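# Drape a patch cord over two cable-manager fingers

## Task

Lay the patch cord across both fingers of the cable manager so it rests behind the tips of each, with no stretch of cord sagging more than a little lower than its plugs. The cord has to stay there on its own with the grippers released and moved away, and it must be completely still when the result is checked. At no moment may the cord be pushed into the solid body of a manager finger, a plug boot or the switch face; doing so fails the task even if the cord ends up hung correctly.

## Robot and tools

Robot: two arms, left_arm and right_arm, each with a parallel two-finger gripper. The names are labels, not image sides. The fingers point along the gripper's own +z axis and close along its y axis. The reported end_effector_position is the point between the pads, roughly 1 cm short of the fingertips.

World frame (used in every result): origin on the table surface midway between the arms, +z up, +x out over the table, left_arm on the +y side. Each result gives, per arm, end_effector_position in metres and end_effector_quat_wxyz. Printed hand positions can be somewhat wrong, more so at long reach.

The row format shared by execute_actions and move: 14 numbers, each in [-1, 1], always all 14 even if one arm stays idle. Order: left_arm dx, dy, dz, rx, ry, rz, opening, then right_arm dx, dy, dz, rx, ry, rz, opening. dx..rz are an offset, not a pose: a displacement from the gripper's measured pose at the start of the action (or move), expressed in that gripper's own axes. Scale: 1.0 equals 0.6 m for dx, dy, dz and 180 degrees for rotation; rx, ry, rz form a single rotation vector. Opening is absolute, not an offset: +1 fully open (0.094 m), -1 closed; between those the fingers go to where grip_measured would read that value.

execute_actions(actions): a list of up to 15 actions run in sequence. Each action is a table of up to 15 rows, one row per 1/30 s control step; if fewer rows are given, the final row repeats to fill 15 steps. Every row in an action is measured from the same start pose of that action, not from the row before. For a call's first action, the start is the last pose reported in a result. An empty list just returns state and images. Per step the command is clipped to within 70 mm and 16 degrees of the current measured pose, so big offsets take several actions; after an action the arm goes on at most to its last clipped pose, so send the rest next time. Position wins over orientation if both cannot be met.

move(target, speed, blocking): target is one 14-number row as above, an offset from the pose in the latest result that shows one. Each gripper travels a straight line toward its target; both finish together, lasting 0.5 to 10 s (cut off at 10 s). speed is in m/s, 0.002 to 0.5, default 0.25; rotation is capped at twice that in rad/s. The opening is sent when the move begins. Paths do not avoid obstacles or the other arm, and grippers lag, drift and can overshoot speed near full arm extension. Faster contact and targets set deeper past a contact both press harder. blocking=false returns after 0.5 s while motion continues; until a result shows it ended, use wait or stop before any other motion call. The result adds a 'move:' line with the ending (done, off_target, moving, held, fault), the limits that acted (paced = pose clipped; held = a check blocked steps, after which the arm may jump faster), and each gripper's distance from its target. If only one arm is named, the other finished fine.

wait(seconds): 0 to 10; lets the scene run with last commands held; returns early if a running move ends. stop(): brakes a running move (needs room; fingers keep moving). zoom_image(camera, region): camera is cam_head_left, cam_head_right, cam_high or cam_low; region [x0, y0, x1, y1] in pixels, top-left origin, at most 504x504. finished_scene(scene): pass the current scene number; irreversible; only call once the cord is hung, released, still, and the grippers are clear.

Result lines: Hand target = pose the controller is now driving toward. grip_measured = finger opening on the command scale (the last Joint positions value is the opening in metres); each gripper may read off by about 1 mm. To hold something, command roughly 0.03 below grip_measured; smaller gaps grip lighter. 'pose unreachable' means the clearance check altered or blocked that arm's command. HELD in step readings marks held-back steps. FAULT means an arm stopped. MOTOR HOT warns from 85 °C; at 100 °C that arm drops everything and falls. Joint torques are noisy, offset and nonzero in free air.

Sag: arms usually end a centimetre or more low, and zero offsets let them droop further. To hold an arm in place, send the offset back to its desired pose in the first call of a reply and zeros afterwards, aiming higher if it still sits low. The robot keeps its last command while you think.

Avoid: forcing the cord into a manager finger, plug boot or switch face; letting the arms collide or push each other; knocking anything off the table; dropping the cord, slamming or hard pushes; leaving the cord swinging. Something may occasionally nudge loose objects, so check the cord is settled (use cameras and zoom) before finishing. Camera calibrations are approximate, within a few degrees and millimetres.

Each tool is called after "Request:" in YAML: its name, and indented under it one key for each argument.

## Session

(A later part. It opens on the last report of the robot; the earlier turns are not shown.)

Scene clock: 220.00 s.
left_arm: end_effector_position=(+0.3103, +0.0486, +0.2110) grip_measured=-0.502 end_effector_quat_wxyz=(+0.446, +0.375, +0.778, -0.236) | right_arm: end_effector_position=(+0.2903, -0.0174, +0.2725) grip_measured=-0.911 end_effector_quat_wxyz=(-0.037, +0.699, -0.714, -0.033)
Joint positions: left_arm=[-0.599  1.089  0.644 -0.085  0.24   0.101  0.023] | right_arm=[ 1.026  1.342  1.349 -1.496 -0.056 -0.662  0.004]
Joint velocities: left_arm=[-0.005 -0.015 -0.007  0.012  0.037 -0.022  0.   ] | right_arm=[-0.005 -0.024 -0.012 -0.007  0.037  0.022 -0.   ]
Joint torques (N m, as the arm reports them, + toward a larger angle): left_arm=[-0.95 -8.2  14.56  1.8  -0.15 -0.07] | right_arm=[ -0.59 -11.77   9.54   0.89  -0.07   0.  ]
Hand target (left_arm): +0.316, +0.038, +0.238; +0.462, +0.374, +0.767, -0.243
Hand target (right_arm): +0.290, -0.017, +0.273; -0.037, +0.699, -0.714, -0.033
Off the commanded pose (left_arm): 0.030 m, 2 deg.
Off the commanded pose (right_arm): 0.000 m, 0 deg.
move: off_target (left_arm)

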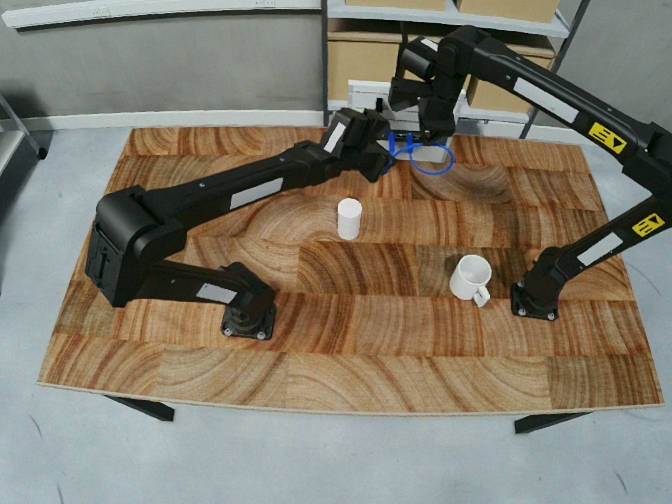

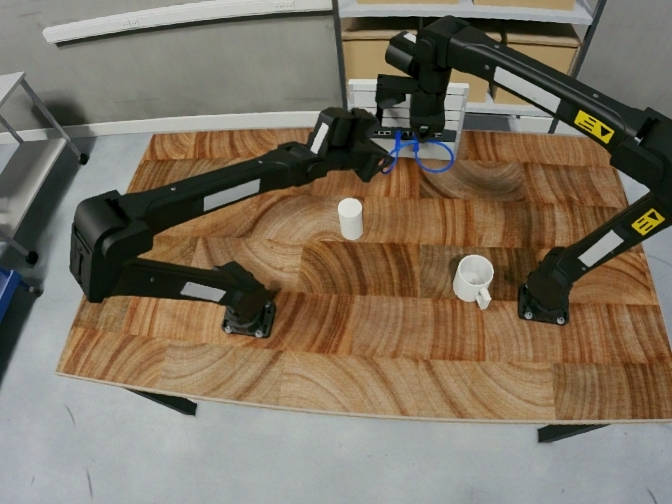

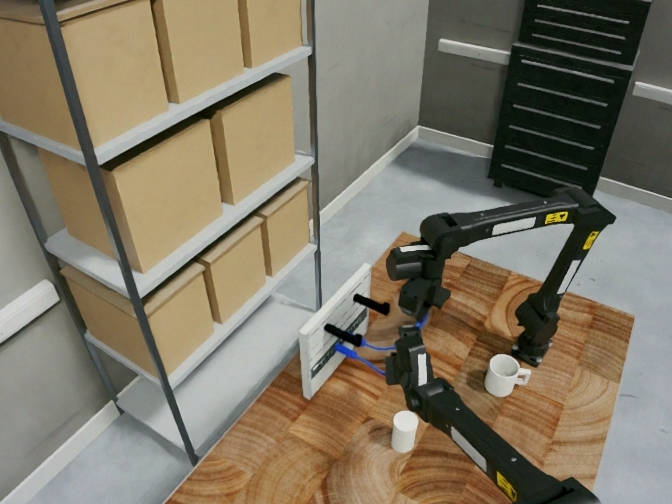

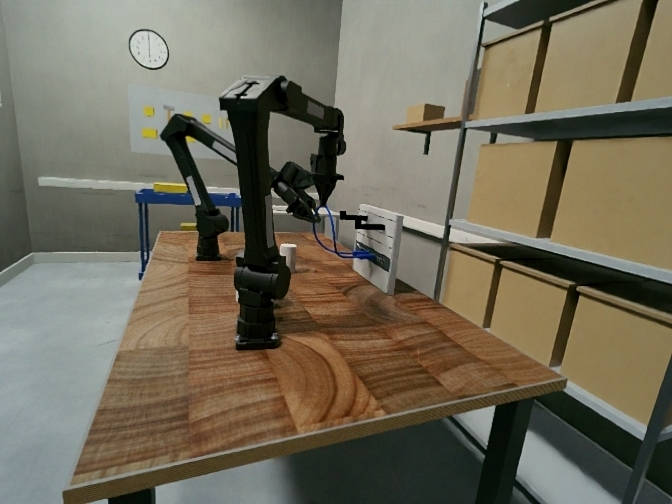

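Request:
move:
  target: [0,0,0,0,0,0,-0.925,0,0,0,0,0,0,-0.925]

Request:
move:
  target: [0,0,0,0,0,0,-0.925,0,0,0,0,0,0,-0.3]

Request:
zoom_image:
  camera: "cam_head_left"
  region: [320, 90, 470, 210]

Request:
zoom_image:
  camera: "cam_low"
  region: [260, 160, 420, 290]

Scene clock: 235.23 s.
left_arm: end_effector_position=(+0.3103, +0.0486, +0.2110) grip_measured=-0.906 end_effector_quat_wxyz=(+0.446, +0.375, +0.778, -0.236) | right_arm: end_effector_position=(+0.2903, -0.0174, +0.2725) grip_measured=-0.911 end_effector_quat_wxyz=(-0.037, +0.699, -0.714, -0.033)
Joint positions: left_arm=[-0.599  1.089  0.644 -0.085  0.24   0.101  0.004] | right_arm=[ 1.026  1.342  1.349 -1.496 -0.056 -0.662  0.004]
Joint velocities: left_arm=[ 0.005 -0.015 -0.002 -0.007  0.037 -0.022  0.   ] | right_arm=[-0.005 -0.005 -0.007  0.002  0.022 -0.095 -0.   ]
Joint torques (N m, as the arm reports them, + toward a larger angle): left_arm=[ 0.05 -7.8  10.29  2.23  0.04  0.02] | right_arm=[ -0.63 -11.78   9.56   0.88  -0.07   0.  ]
Hand target (left_arm): +0.310, +0.049, +0.211; +0.446, +0.376, +0.778, -0.236
Hand target (right_arm): +0.290, -0.017, +0.273; -0.037, +0.699, -0.714, -0.033
Off the commanded pose (left_arm): 0.000 m, 0 deg.
Off the commanded pose (right_arm): 0.000 m, 0 deg.
move: done

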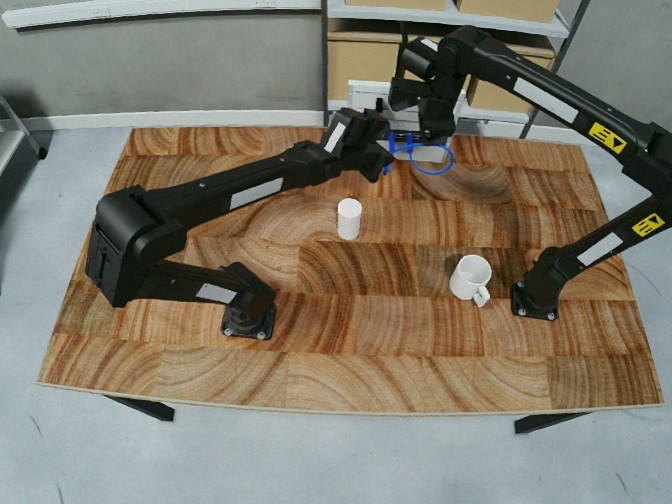

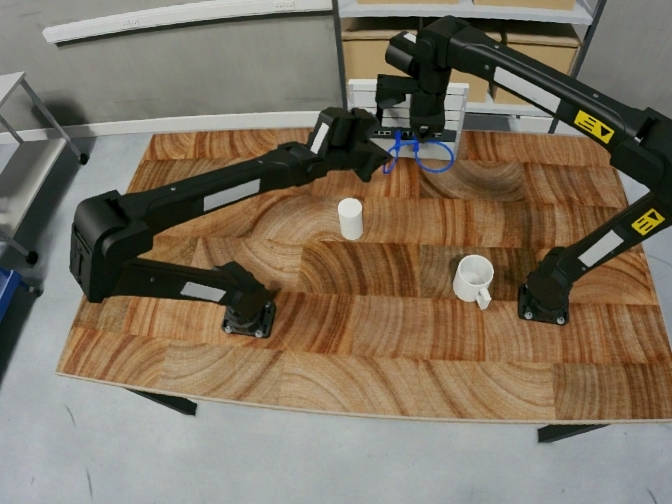

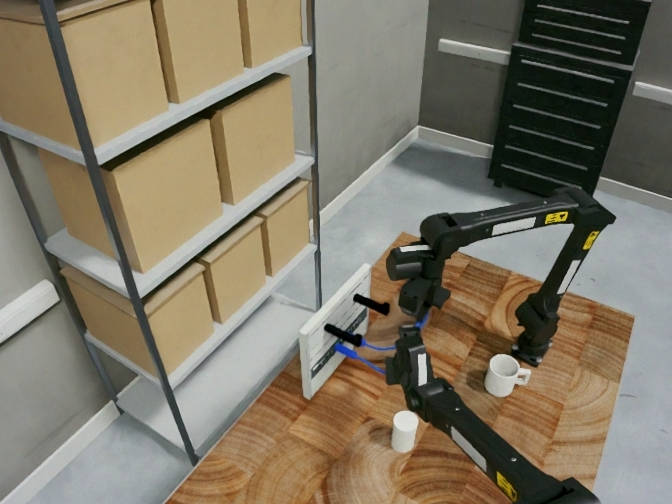

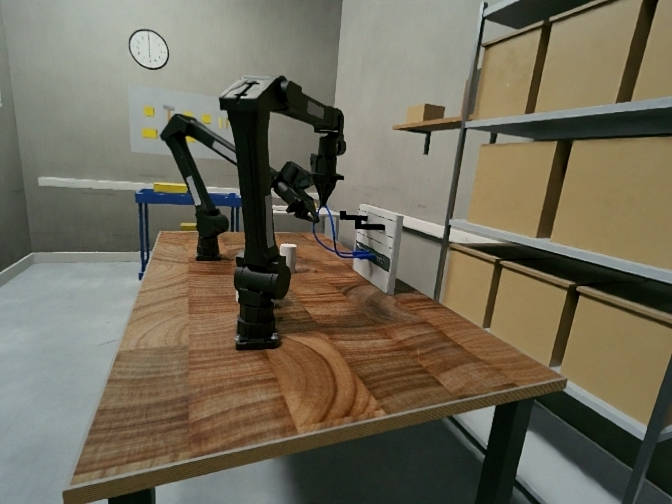

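Scene clock: 235.73 s.
left_arm: end_effector_position=(+0.3103, +0.0486, +0.2110) grip_measured=-0.906 end_effector_quat_wxyz=(+0.446, +0.375, +0.778, -0.236) | right_arm: end_effector_position=(+0.2903, -0.0174, +0.2725) grip_measured=-0.302 end_effector_quat_wxyz=(-0.037, +0.699, -0.714, -0.033)
Joint positions: left_arm=[-0.599  1.089  0.644 -0.085  0.24   0.101  0.004] | right_arm=[ 1.026  1.342  1.349 -1.496 -0.056 -0.662  0.033]
Joint velocities: left_arm=[-0.015  0.005 -0.007 -0.017 -0.081  0.007  0.001] | right_arm=[-0.005  0.005 -0.017  0.017  0.022 -0.051 -0.   ]
Joint torques (N m, as the arm reports them, + toward a larger angle): left_arm=[ 0.14 -7.77 10.26  2.26  0.04  0.02] | right_arm=[ -0.59 -11.8    9.53   0.89  -0.07   0.  ]
Hand target (left_arm): +0.310, +0.049, +0.211; +0.446, +0.375, +0.778, -0.236
Hand target (right_arm): +0.290, -0.017, +0.273; -0.037, +0.699, -0.714, -0.033
Off the commanded pose (left_arm): 0.000 m, 0 deg.
Off the commanded pose (right_arm): 0.000 m, 0 deg.
move: done

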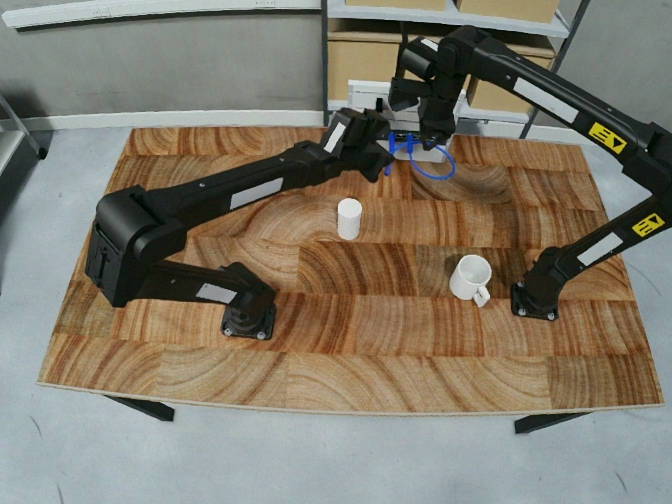

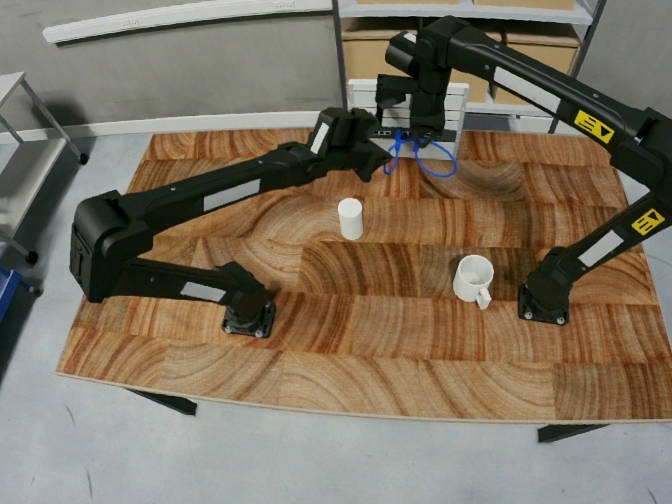

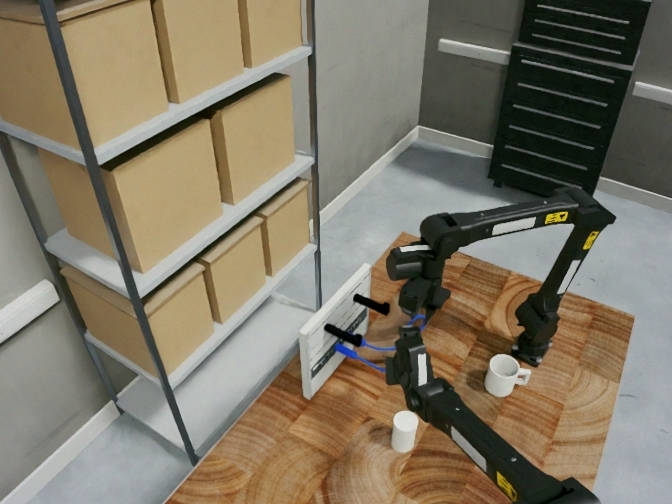

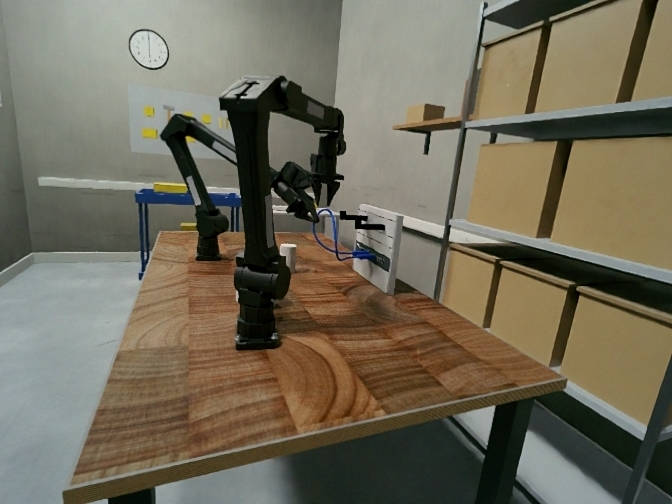

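Region (320, 90, 470, 210) of cam_head_left's 672x504 image, scaled by 3.360, with more detail than that image has; it fills the top 403 rows of this view, and the rest is white.

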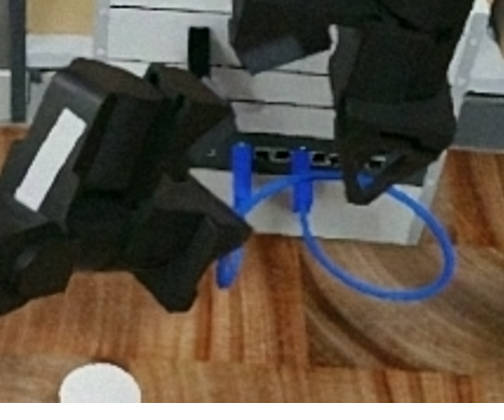

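Region (260, 160, 420, 290) of cam_low's 672x504 image, scaled by 3.150, with more detail than that image has; it fills the top 410 rows of this view, and the rest is white.

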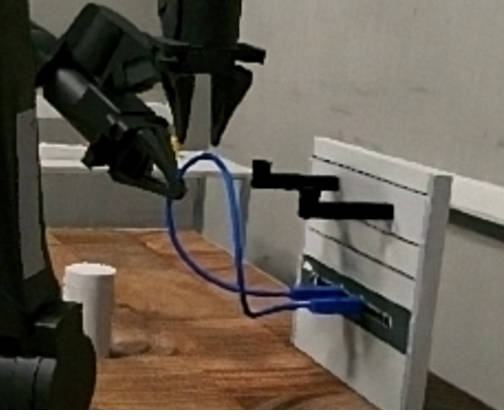

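Request:
move:
  target: [0,0,0,0,0,0,-0.925,0.127,-0.03,0.095,0,-0.17,0,0.1]
  speed: 0.12

Request:
zoom_image:
  camera: "cam_head_left"
  region: [340, 90, 490, 210]

Request:
zoom_image:
  camera: "cam_low"
  region: [260, 160, 420, 290]

Request:
zoom_image:
  camera: "cam_high"
  region: [320, 250, 480, 390]

Scene clock: 248.97 s.
left_arm: end_effector_position=(+0.3103, +0.0486, +0.2110) grip_measured=-0.906 end_effector_quat_wxyz=(+0.446, +0.375, +0.778, -0.236) | right_arm: end_effector_position=(+0.3051, -0.0896, +0.2048) grip_measured=+0.098 end_effector_quat_wxyz=(-0.209, +0.661, -0.686, -0.222)
Joint positions: left_arm=[-0.599  1.089  0.644 -0.085  0.24   0.101  0.004] | right_arm=[ 0.649  1.087  0.869 -1.025 -0.535 -0.936  0.052]
Joint velocities: left_arm=[ 0.015  0.015  0.002 -0.007 -0.022  0.037 -0.   ] | right_arm=[ 0.005  0.005  0.007 -0.007  0.095  0.022  0.   ]
Joint torques (N m, as the arm reports them, + toward a larger angle): left_arm=[ 0.1  -7.83 10.3   2.24  0.04  0.02] | right_arm=[-1.06 -8.51  9.95  1.92 -0.53 -0.15]
Hand target (left_arm): +0.310, +0.049, +0.211; +0.446, +0.375, +0.778, -0.236
Hand target (right_arm): +0.308, -0.090, +0.211; -0.224, +0.667, -0.677, -0.217
Off the commanded pose (left_arm): 0.000 m, 0 deg.
Off the commanded pose (right_arm): 0.004 m, 2 deg.
move: done

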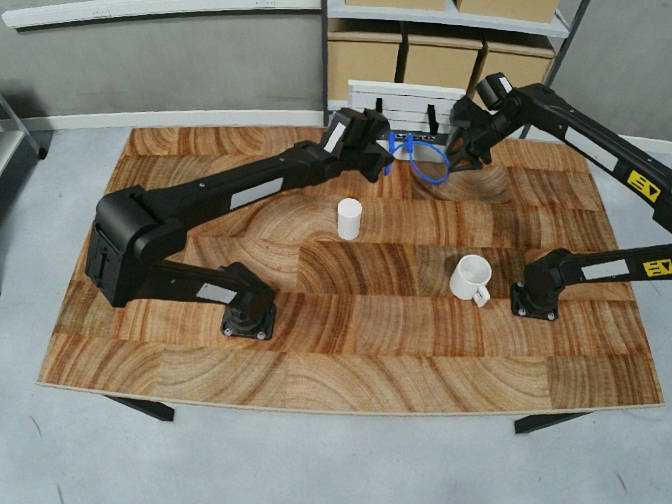

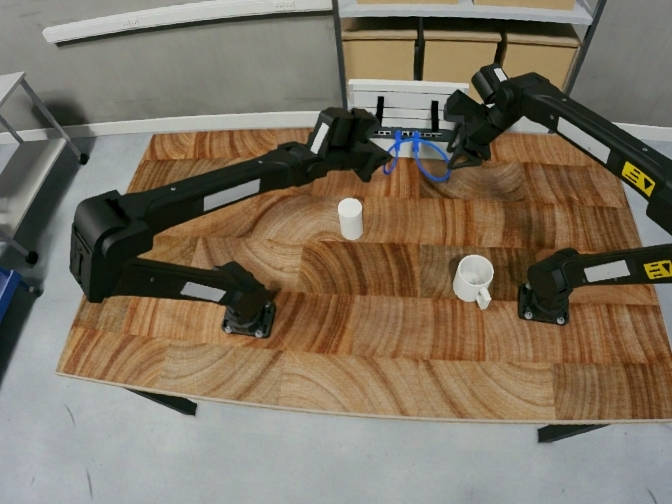

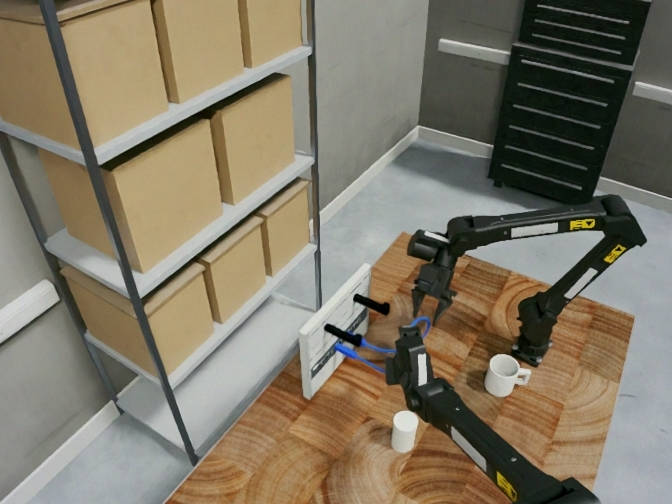

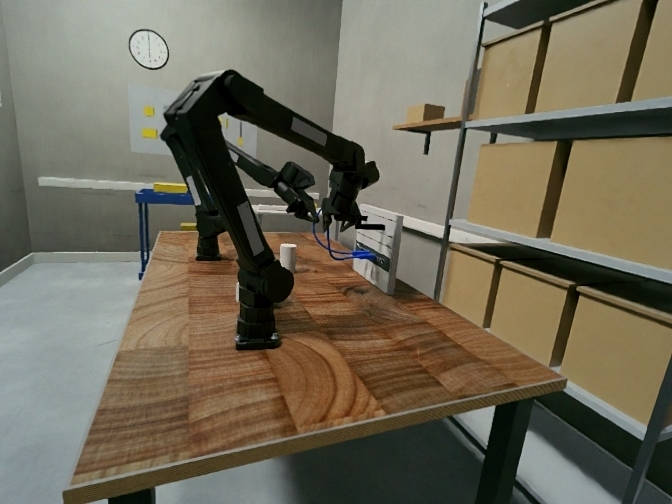

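Region (340, 90, 490, 210) of cam_head_left's 672x504 image, scaled by 3.360, with more detail than that image has; it fills the top 403 rows of this view, and the rest is white.

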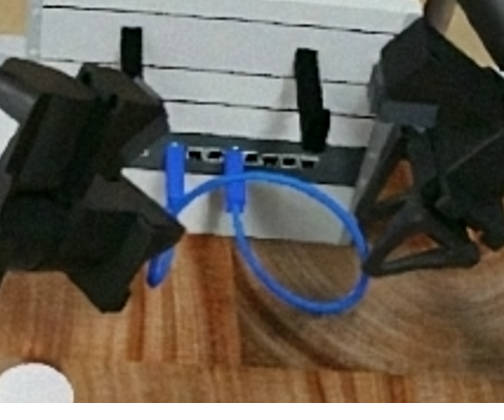

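Region (260, 160, 420, 290) of cam_low's 672x504 image, scaled by 3.150, with more detail than that image has; it fills the top 410 rows of this view, and the rest is white.

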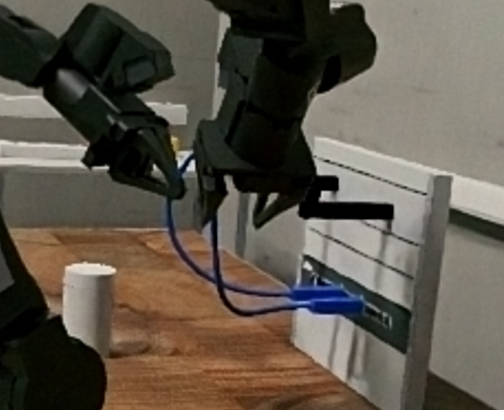

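Region (320, 250, 480, 390) of cam_high's 672x504 image, scaled by 3.150, with more detail than that image has; it fills the top 441 rows of this view, and the rest is white.

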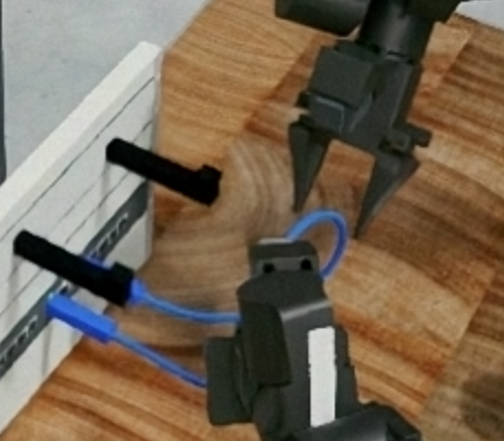

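Request:
move:
  target: [0,0,0,0,0,0,-0.925,-0.01,0.035,0.065,0,0,0,0.2]
  speed: 0.08

Request:
zoom_image:
  camera: "cam_head_left"
  region: [340, 90, 490, 210]

Request:
zoom_image:
  camera: "cam_high"
  region: [320, 250, 480, 390]

Scene clock: 265.47 s.
left_arm: end_effector_position=(+0.3103, +0.0486, +0.2110) grip_measured=-0.906 end_effector_quat_wxyz=(+0.446, +0.375, +0.778, -0.236) | right_arm: end_effector_position=(+0.2823, -0.0654, +0.1755) grip_measured=+0.198 end_effector_quat_wxyz=(-0.205, +0.666, -0.682, -0.221)
Joint positions: left_arm=[-0.599  1.089  0.644 -0.085  0.24   0.101  0.004] | right_arm=[ 0.758  1.087  0.788 -0.899 -0.498 -0.833  0.056]
Joint velocities: left_arm=[-0.005 -0.015  0.022 -0.002 -0.037  0.007  0.   ] | right_arm=[-0.005 -0.015 -0.022 -0.007  0.007  0.037  0.   ]
Joint torques (N m, as the arm reports them, + toward a larger angle): left_arm=[ 0.05 -7.86 10.29  2.24  0.03  0.02] | right_arm=[-0.29 -7.26  9.75  1.98 -0.22  0.16]
Hand target (left_arm): +0.310, +0.049, +0.211; +0.446, +0.375, +0.778, -0.236
Hand target (right_arm): +0.284, -0.062, +0.177; -0.208, +0.661, -0.686, -0.222
Off the commanded pose (left_arm): 0.000 m, 0 deg.
Off the commanded pose (right_arm): 0.005 m, 1 deg.
move: done

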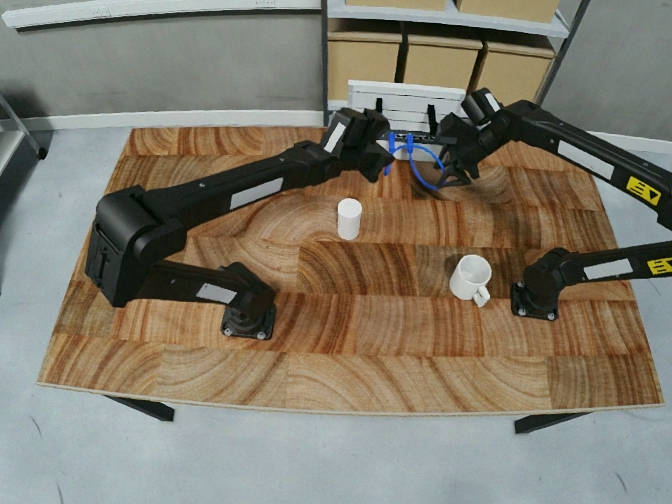

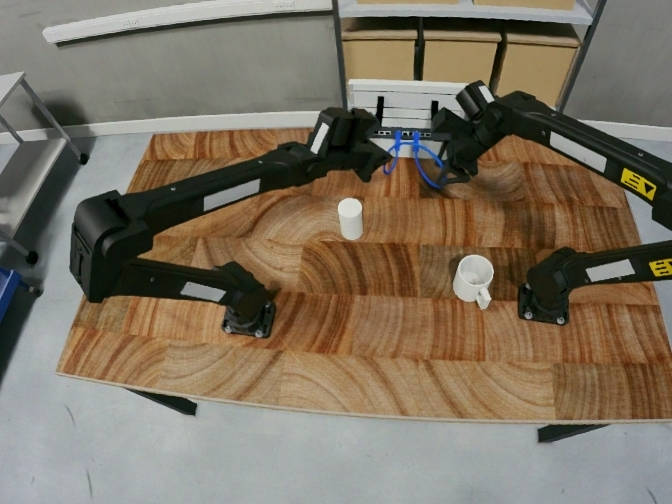

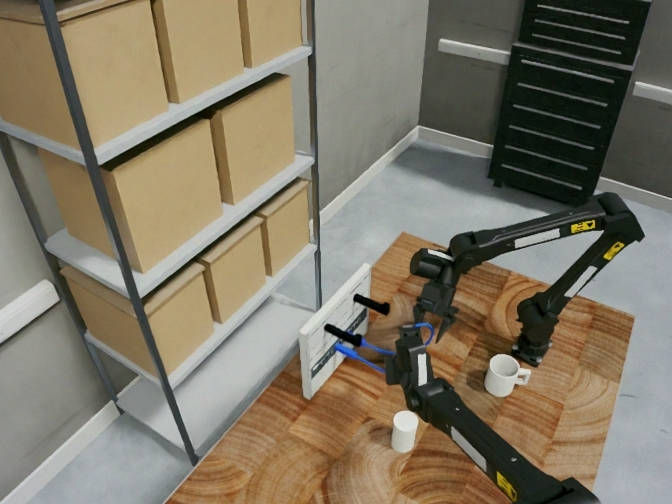

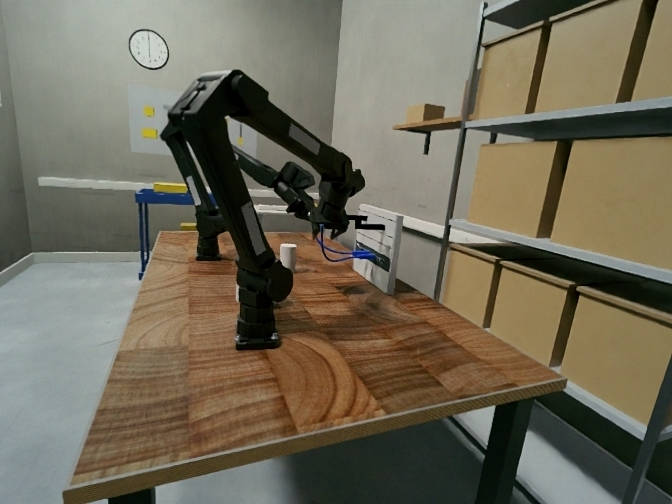

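Region (340, 90, 490, 210) of cam_head_left's 672x504 image, scaled by 3.360, with more detail than that image has; it fills the top 403 rows of this view, and the rest is white.

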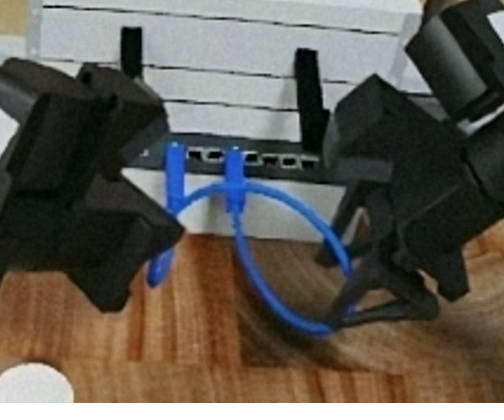

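Region (320, 250, 480, 390) of cam_high's 672x504 image, scaled by 3.150, with more detail than that image has; it fills the top 441 rows of this view, and the rest is white.

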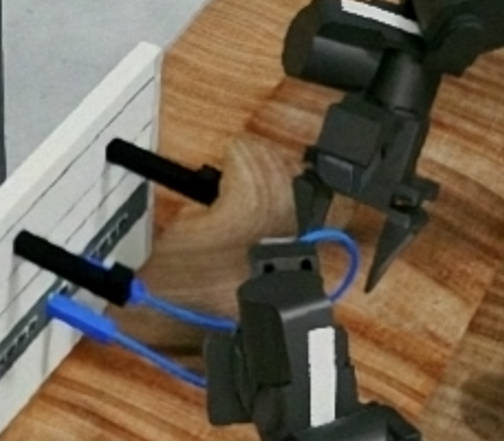

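Request:
execute_actions:
  actions:
    - [[0,0,0,0,0,0,-0.925,0,0,0,0,0,0,-0.5]]
    - [[0,0,0,0,0,0,-0.925,0,0,0,0,0,0,-0.925]]

Request:
move:
  target: [-0.092,0.093,-0.038,0,0,0,-0.925,-0.053,-0.093,-0.12,0,0,0,-0.925]
  speed: 0.08

Request:
zoom_image:
  camera: "cam_head_left"
  region: [340, 70, 490, 190]

Request:
zoom_image:
  camera: "cam_high"
  region: [300, 250, 460, 390]

Request:
zoom_image:
  camera: "cam_low"
  region: [280, 170, 420, 290]

Scene clock: 278.53 s.
left_arm: end_effector_position=(+0.3103, +0.0486, +0.2110) grip_measured=-0.906 end_effector_quat_wxyz=(+0.446, +0.375, +0.778, -0.236) | right_arm: end_effector_position=(+0.2823, -0.0654, +0.1755) grip_measured=-0.912 end_effector_quat_wxyz=(-0.205, +0.665, -0.683, -0.222)
Joint positions: left_arm=[-0.599  1.089  0.644 -0.085  0.24   0.101  0.004] | right_arm=[ 0.758  1.087  0.788 -0.899 -0.498 -0.83   0.004]
Joint velocities: left_arm=[ 0.005 -0.005 -0.012  0.007  0.007 -0.022 -0.001] | right_arm=[ 0.005  0.015  0.007  0.012  0.022  0.007 -0.   ]
Joint torques (N m, as the arm reports them, + toward a larger angle): left_arm=[ 0.08 -7.83 10.32  2.24  0.03  0.02] | right_arm=[-0.65 -7.33  9.63  1.41 -0.35  0.  ]
Hand target (left_arm): +0.310, +0.049, +0.211; +0.446, +0.375, +0.778, -0.236
Hand target (right_arm): +0.282, -0.065, +0.175; -0.205, +0.665, -0.683, -0.222
Off the commanded pose (left_arm): 0.000 m, 0 deg.
Off the commanded pose (right_arm): 0.000 m, 0 deg.
Step readings (end_effector_position; steps 1 to 15: 1st action; 16 to 30: 2nd action):
0: left_arm (+0.3103, +0.0486, +0.2110) | right_arm (+0.2823, -0.0654, +0.1755)
1: left_arm (+0.3103, +0.0486, +0.2110) | right_arm (+0.2823, -0.0654, +0.1755)
2: left_arm (+0.3103, +0.0486, +0.2110) | right_arm (+0.2823, -0.0654, +0.1755)
4: left_arm (+0.3103, +0.0486, +0.2110) | right_arm (+0.2823, -0.0654, +0.1755)
8: left_arm (+0.3103, +0.0486, +0.2110) | right_arm (+0.2823, -0.0654, +0.1755)
15: left_arm (+0.3103, +0.0486, +0.2110) | right_arm (+0.2823, -0.0654, +0.1755)
16: left_arm (+0.3103, +0.0486, +0.2110) | right_arm (+0.2823, -0.0654, +0.1755)
17: left_arm (+0.3103, +0.0486, +0.2110) | right_arm (+0.2823, -0.0654, +0.1755)
19: left_arm (+0.3103, +0.0486, +0.2110) | right_arm (+0.2823, -0.0654, +0.1755)
23: left_arm (+0.3103, +0.0486, +0.2110) | right_arm (+0.2823, -0.0654, +0.1755)
30: end_effector_position above

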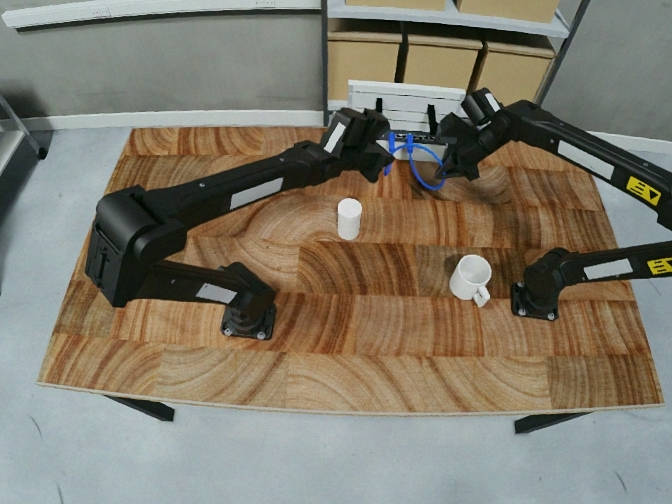

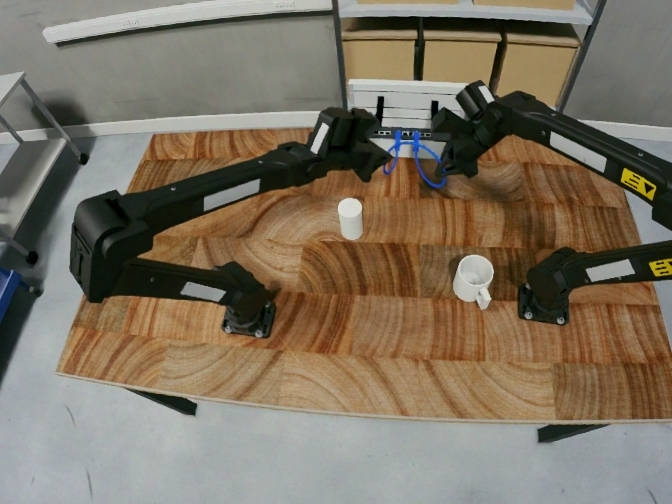

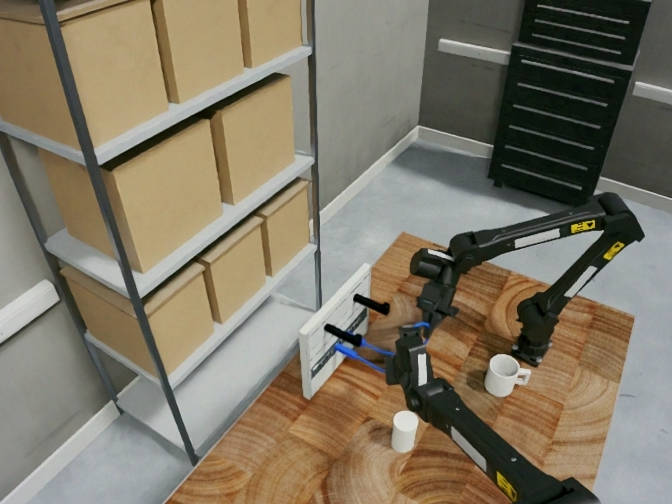

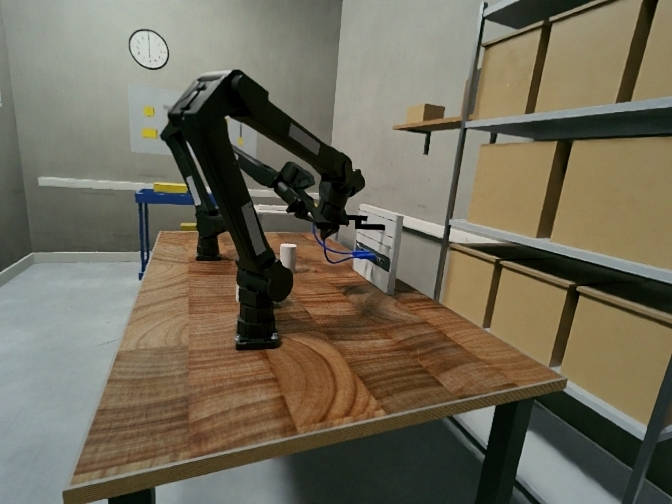

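Scene clock: 280.10 s.
left_arm: end_effector_position=(+0.3409, +0.0702, +0.2516) grip_measured=-0.906 end_effector_quat_wxyz=(+0.432, +0.388, +0.776, -0.246) | right_arm: end_effector_position=(+0.3258, -0.0778, +0.2346) grip_measured=-0.912 end_effector_quat_wxyz=(-0.190, +0.664, -0.686, -0.231)
Joint positions: left_arm=[-0.474  1.089  0.773 -0.26   0.381  0.183  0.004] | right_arm=[ 0.645  1.167  1.013 -1.139 -0.547 -0.956  0.004]
Joint velocities: left_arm=[ 0.005  0.005  0.002 -0.002  0.066  0.022 -0.001] | right_arm=[-0.005 -0.005 -0.002 -0.012  0.007 -0.081 -0.001]
Joint torques (N m, as the arm reports them, + toward a larger angle): left_arm=[ 2.46 -7.09 14.75  1.53 -0.19  0.06] | right_arm=[-2.22 -8.45 14.15  0.57 -0.17 -0.16]
Hand target (left_arm): +0.360, +0.078, +0.268; +0.446, +0.375, +0.778, -0.235
Hand target (right_arm): +0.340, -0.081, +0.251; -0.206, +0.664, -0.684, -0.221
Off the commanded pose (left_arm): 0.027 m, 2 deg.
Off the commanded pose (right_arm): 0.022 m, 2 deg.
move: off_target (left_arm, right_arm)

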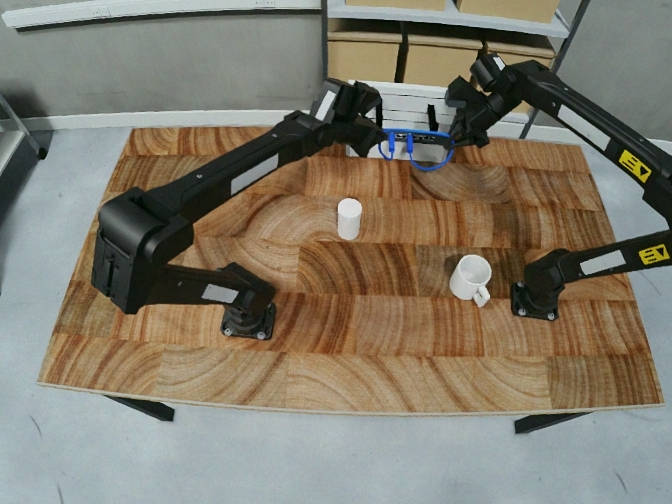

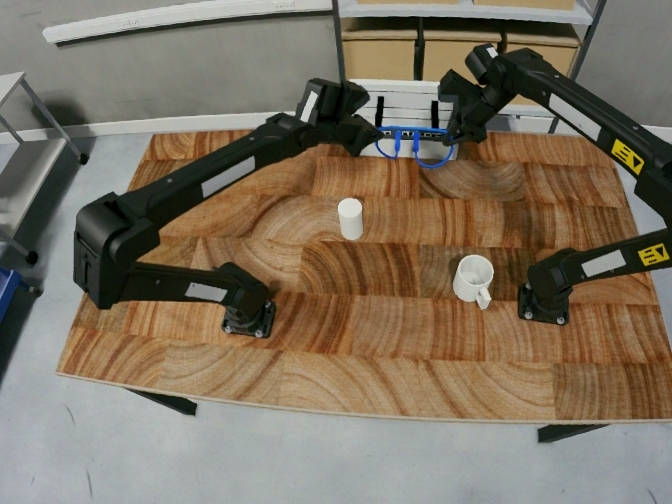

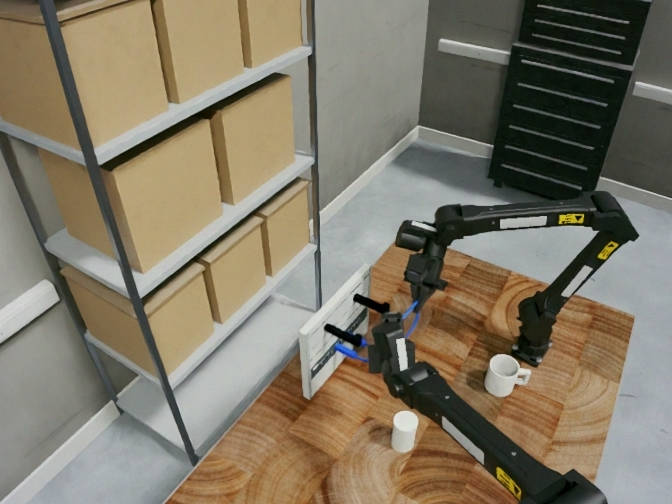

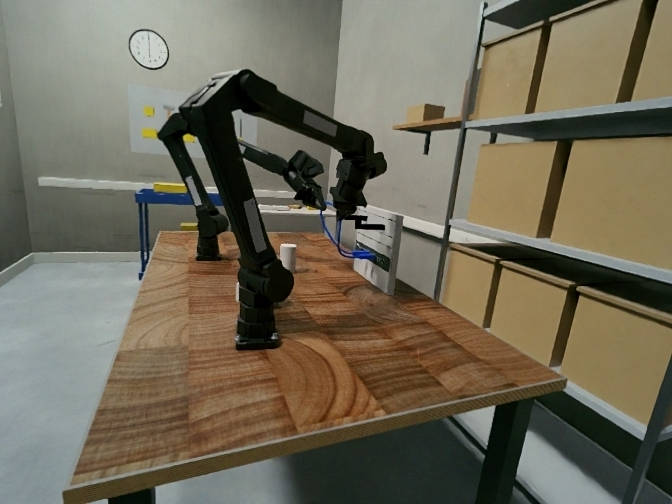

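Region (340, 70, 490, 190) of cam_head_left's 672x504 image, scaled by 3.360, with more detail than that image has; it fills the top 403 rows of this view, and the rest is white.

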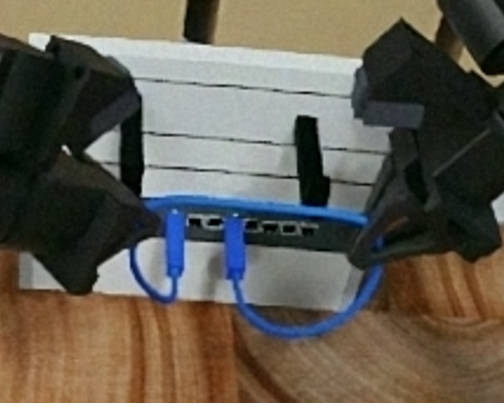

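Region (300, 250, 460, 390) of cam_high's 672x504 image, scaled by 3.150, with more detail than that image has; it fills the top 441 rows of this view, and the rest is white.

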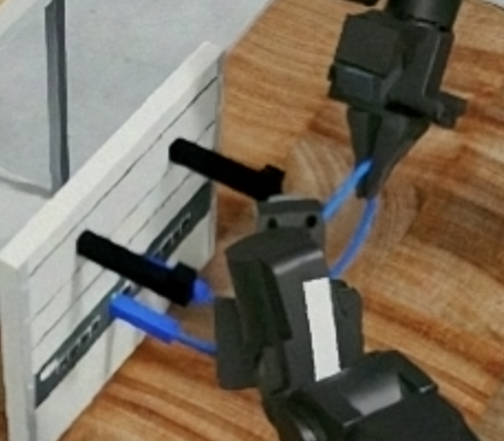

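Region (280, 170, 420, 290) of cam_low's 672x504 image, scaled by 3.600, with more detail than that image has; it fills the top 432 rows of this view, and the rest is white.

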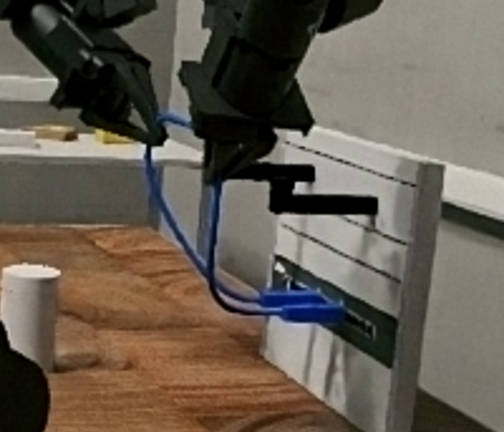

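Request:
move:
  target: [-0.053,0.087,-0.01,0,0.1,0,-0.925,-0.037,-0.047,-0.052,0,0.08,0,-0.925]
  speed: 0.07

Request:
zoom_image:
  camera: "cam_head_left"
  region: [340, 70, 490, 190]

Request:
zoom_image:
  camera: "cam_head_right"
  region: [340, 70, 490, 190]

Request:
zoom_image:
  camera: "cam_low"
  region: [280, 170, 420, 290]

Scene clock: 299.57 s.
left_arm: end_effector_position=(+0.3693, +0.0811, +0.2614) grip_measured=-0.906 end_effector_quat_wxyz=(+0.291, +0.435, +0.830, -0.193) | right_arm: end_effector_position=(+0.3476, -0.0784, +0.2526) grip_measured=-0.912 end_effector_quat_wxyz=(-0.090, +0.683, -0.708, -0.155)
Joint positions: left_arm=[-0.43   1.251  1.093 -0.786  0.365  0.356  0.004] | right_arm=[ 0.698  1.304  1.233 -1.384 -0.341 -0.958  0.004]
Joint velocities: left_arm=[-0.005  0.005 -0.012 -0.002  0.037 -0.007 -0.001] | right_arm=[-0.005 -0.005  0.002 -0.002  0.022  0.037  0.001]
Joint torques (N m, as the arm reports them, + toward a larger angle): left_arm=[  2.73 -10.06  15.31   0.99  -0.45   0.05] | right_arm=[ -0.61 -11.01  14.28   0.12   0.22  -0.08]
Hand target (left_arm): +0.391, +0.092, +0.279; +0.306, +0.422, +0.834, -0.179
Hand target (right_arm): +0.356, -0.077, +0.271; -0.104, +0.686, -0.705, -0.145
Off the commanded pose (left_arm): 0.030 m, 3 deg.
Off the commanded pose (right_arm): 0.020 m, 2 deg.
move: off_target (left_arm, right_arm)

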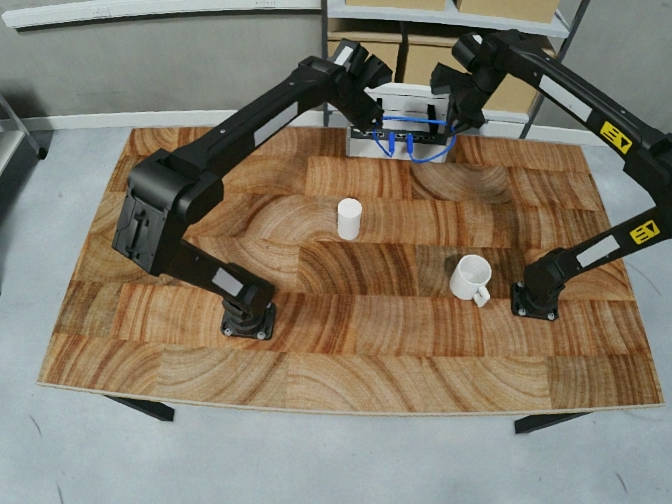

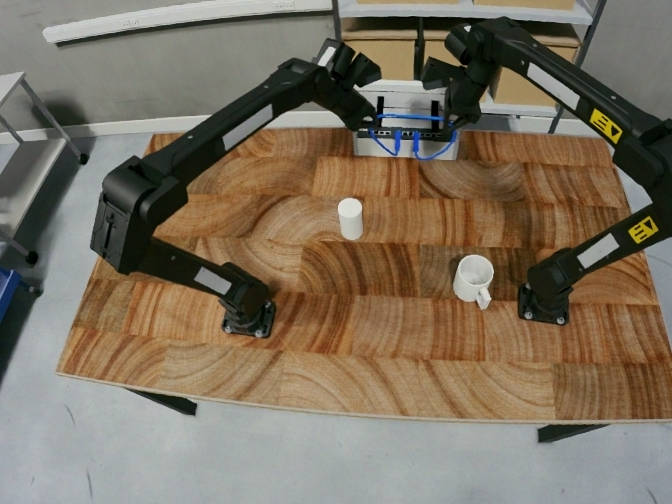

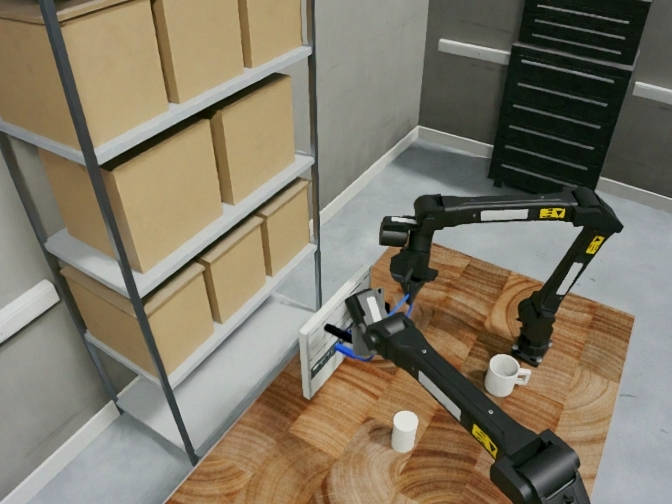

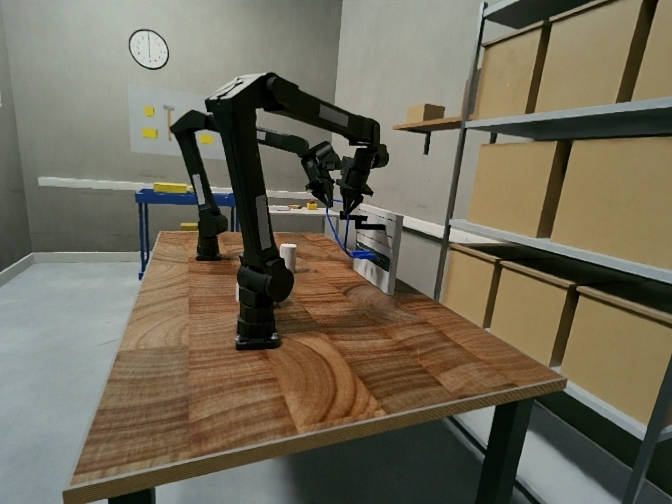

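Region (340, 70, 490, 190) of cam_head_left's 672x504 image, scaled by 3.360, with more detail than that image has; it fills the top 403 rows of this view, and the rest is white.

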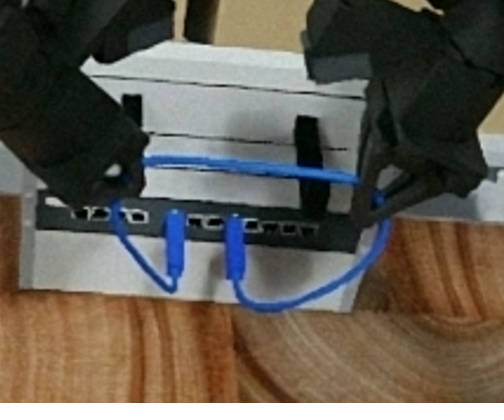

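Region (340, 70, 490, 190) of cam_head_right's 672x504 image, scaled by 3.360, with more detail than that image has; it fills the top 403 rows of this view, and the rest is white.

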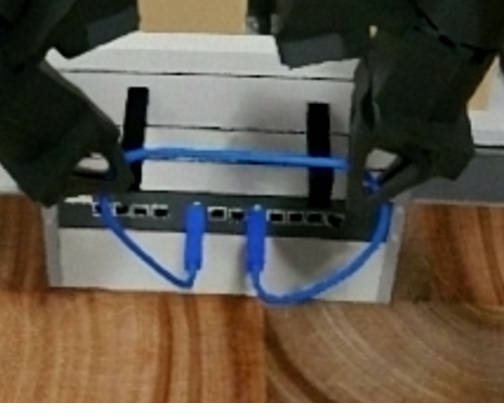

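Region (280, 170, 420, 290) of cam_low's 672x504 image, scaled by 3.600, with more detail than that image has; it fills the top 432 rows of this view, and the rest is white.

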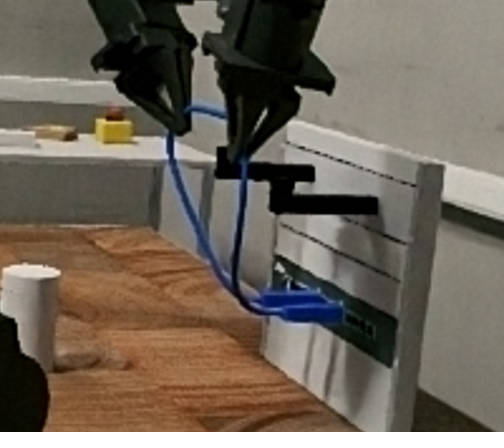

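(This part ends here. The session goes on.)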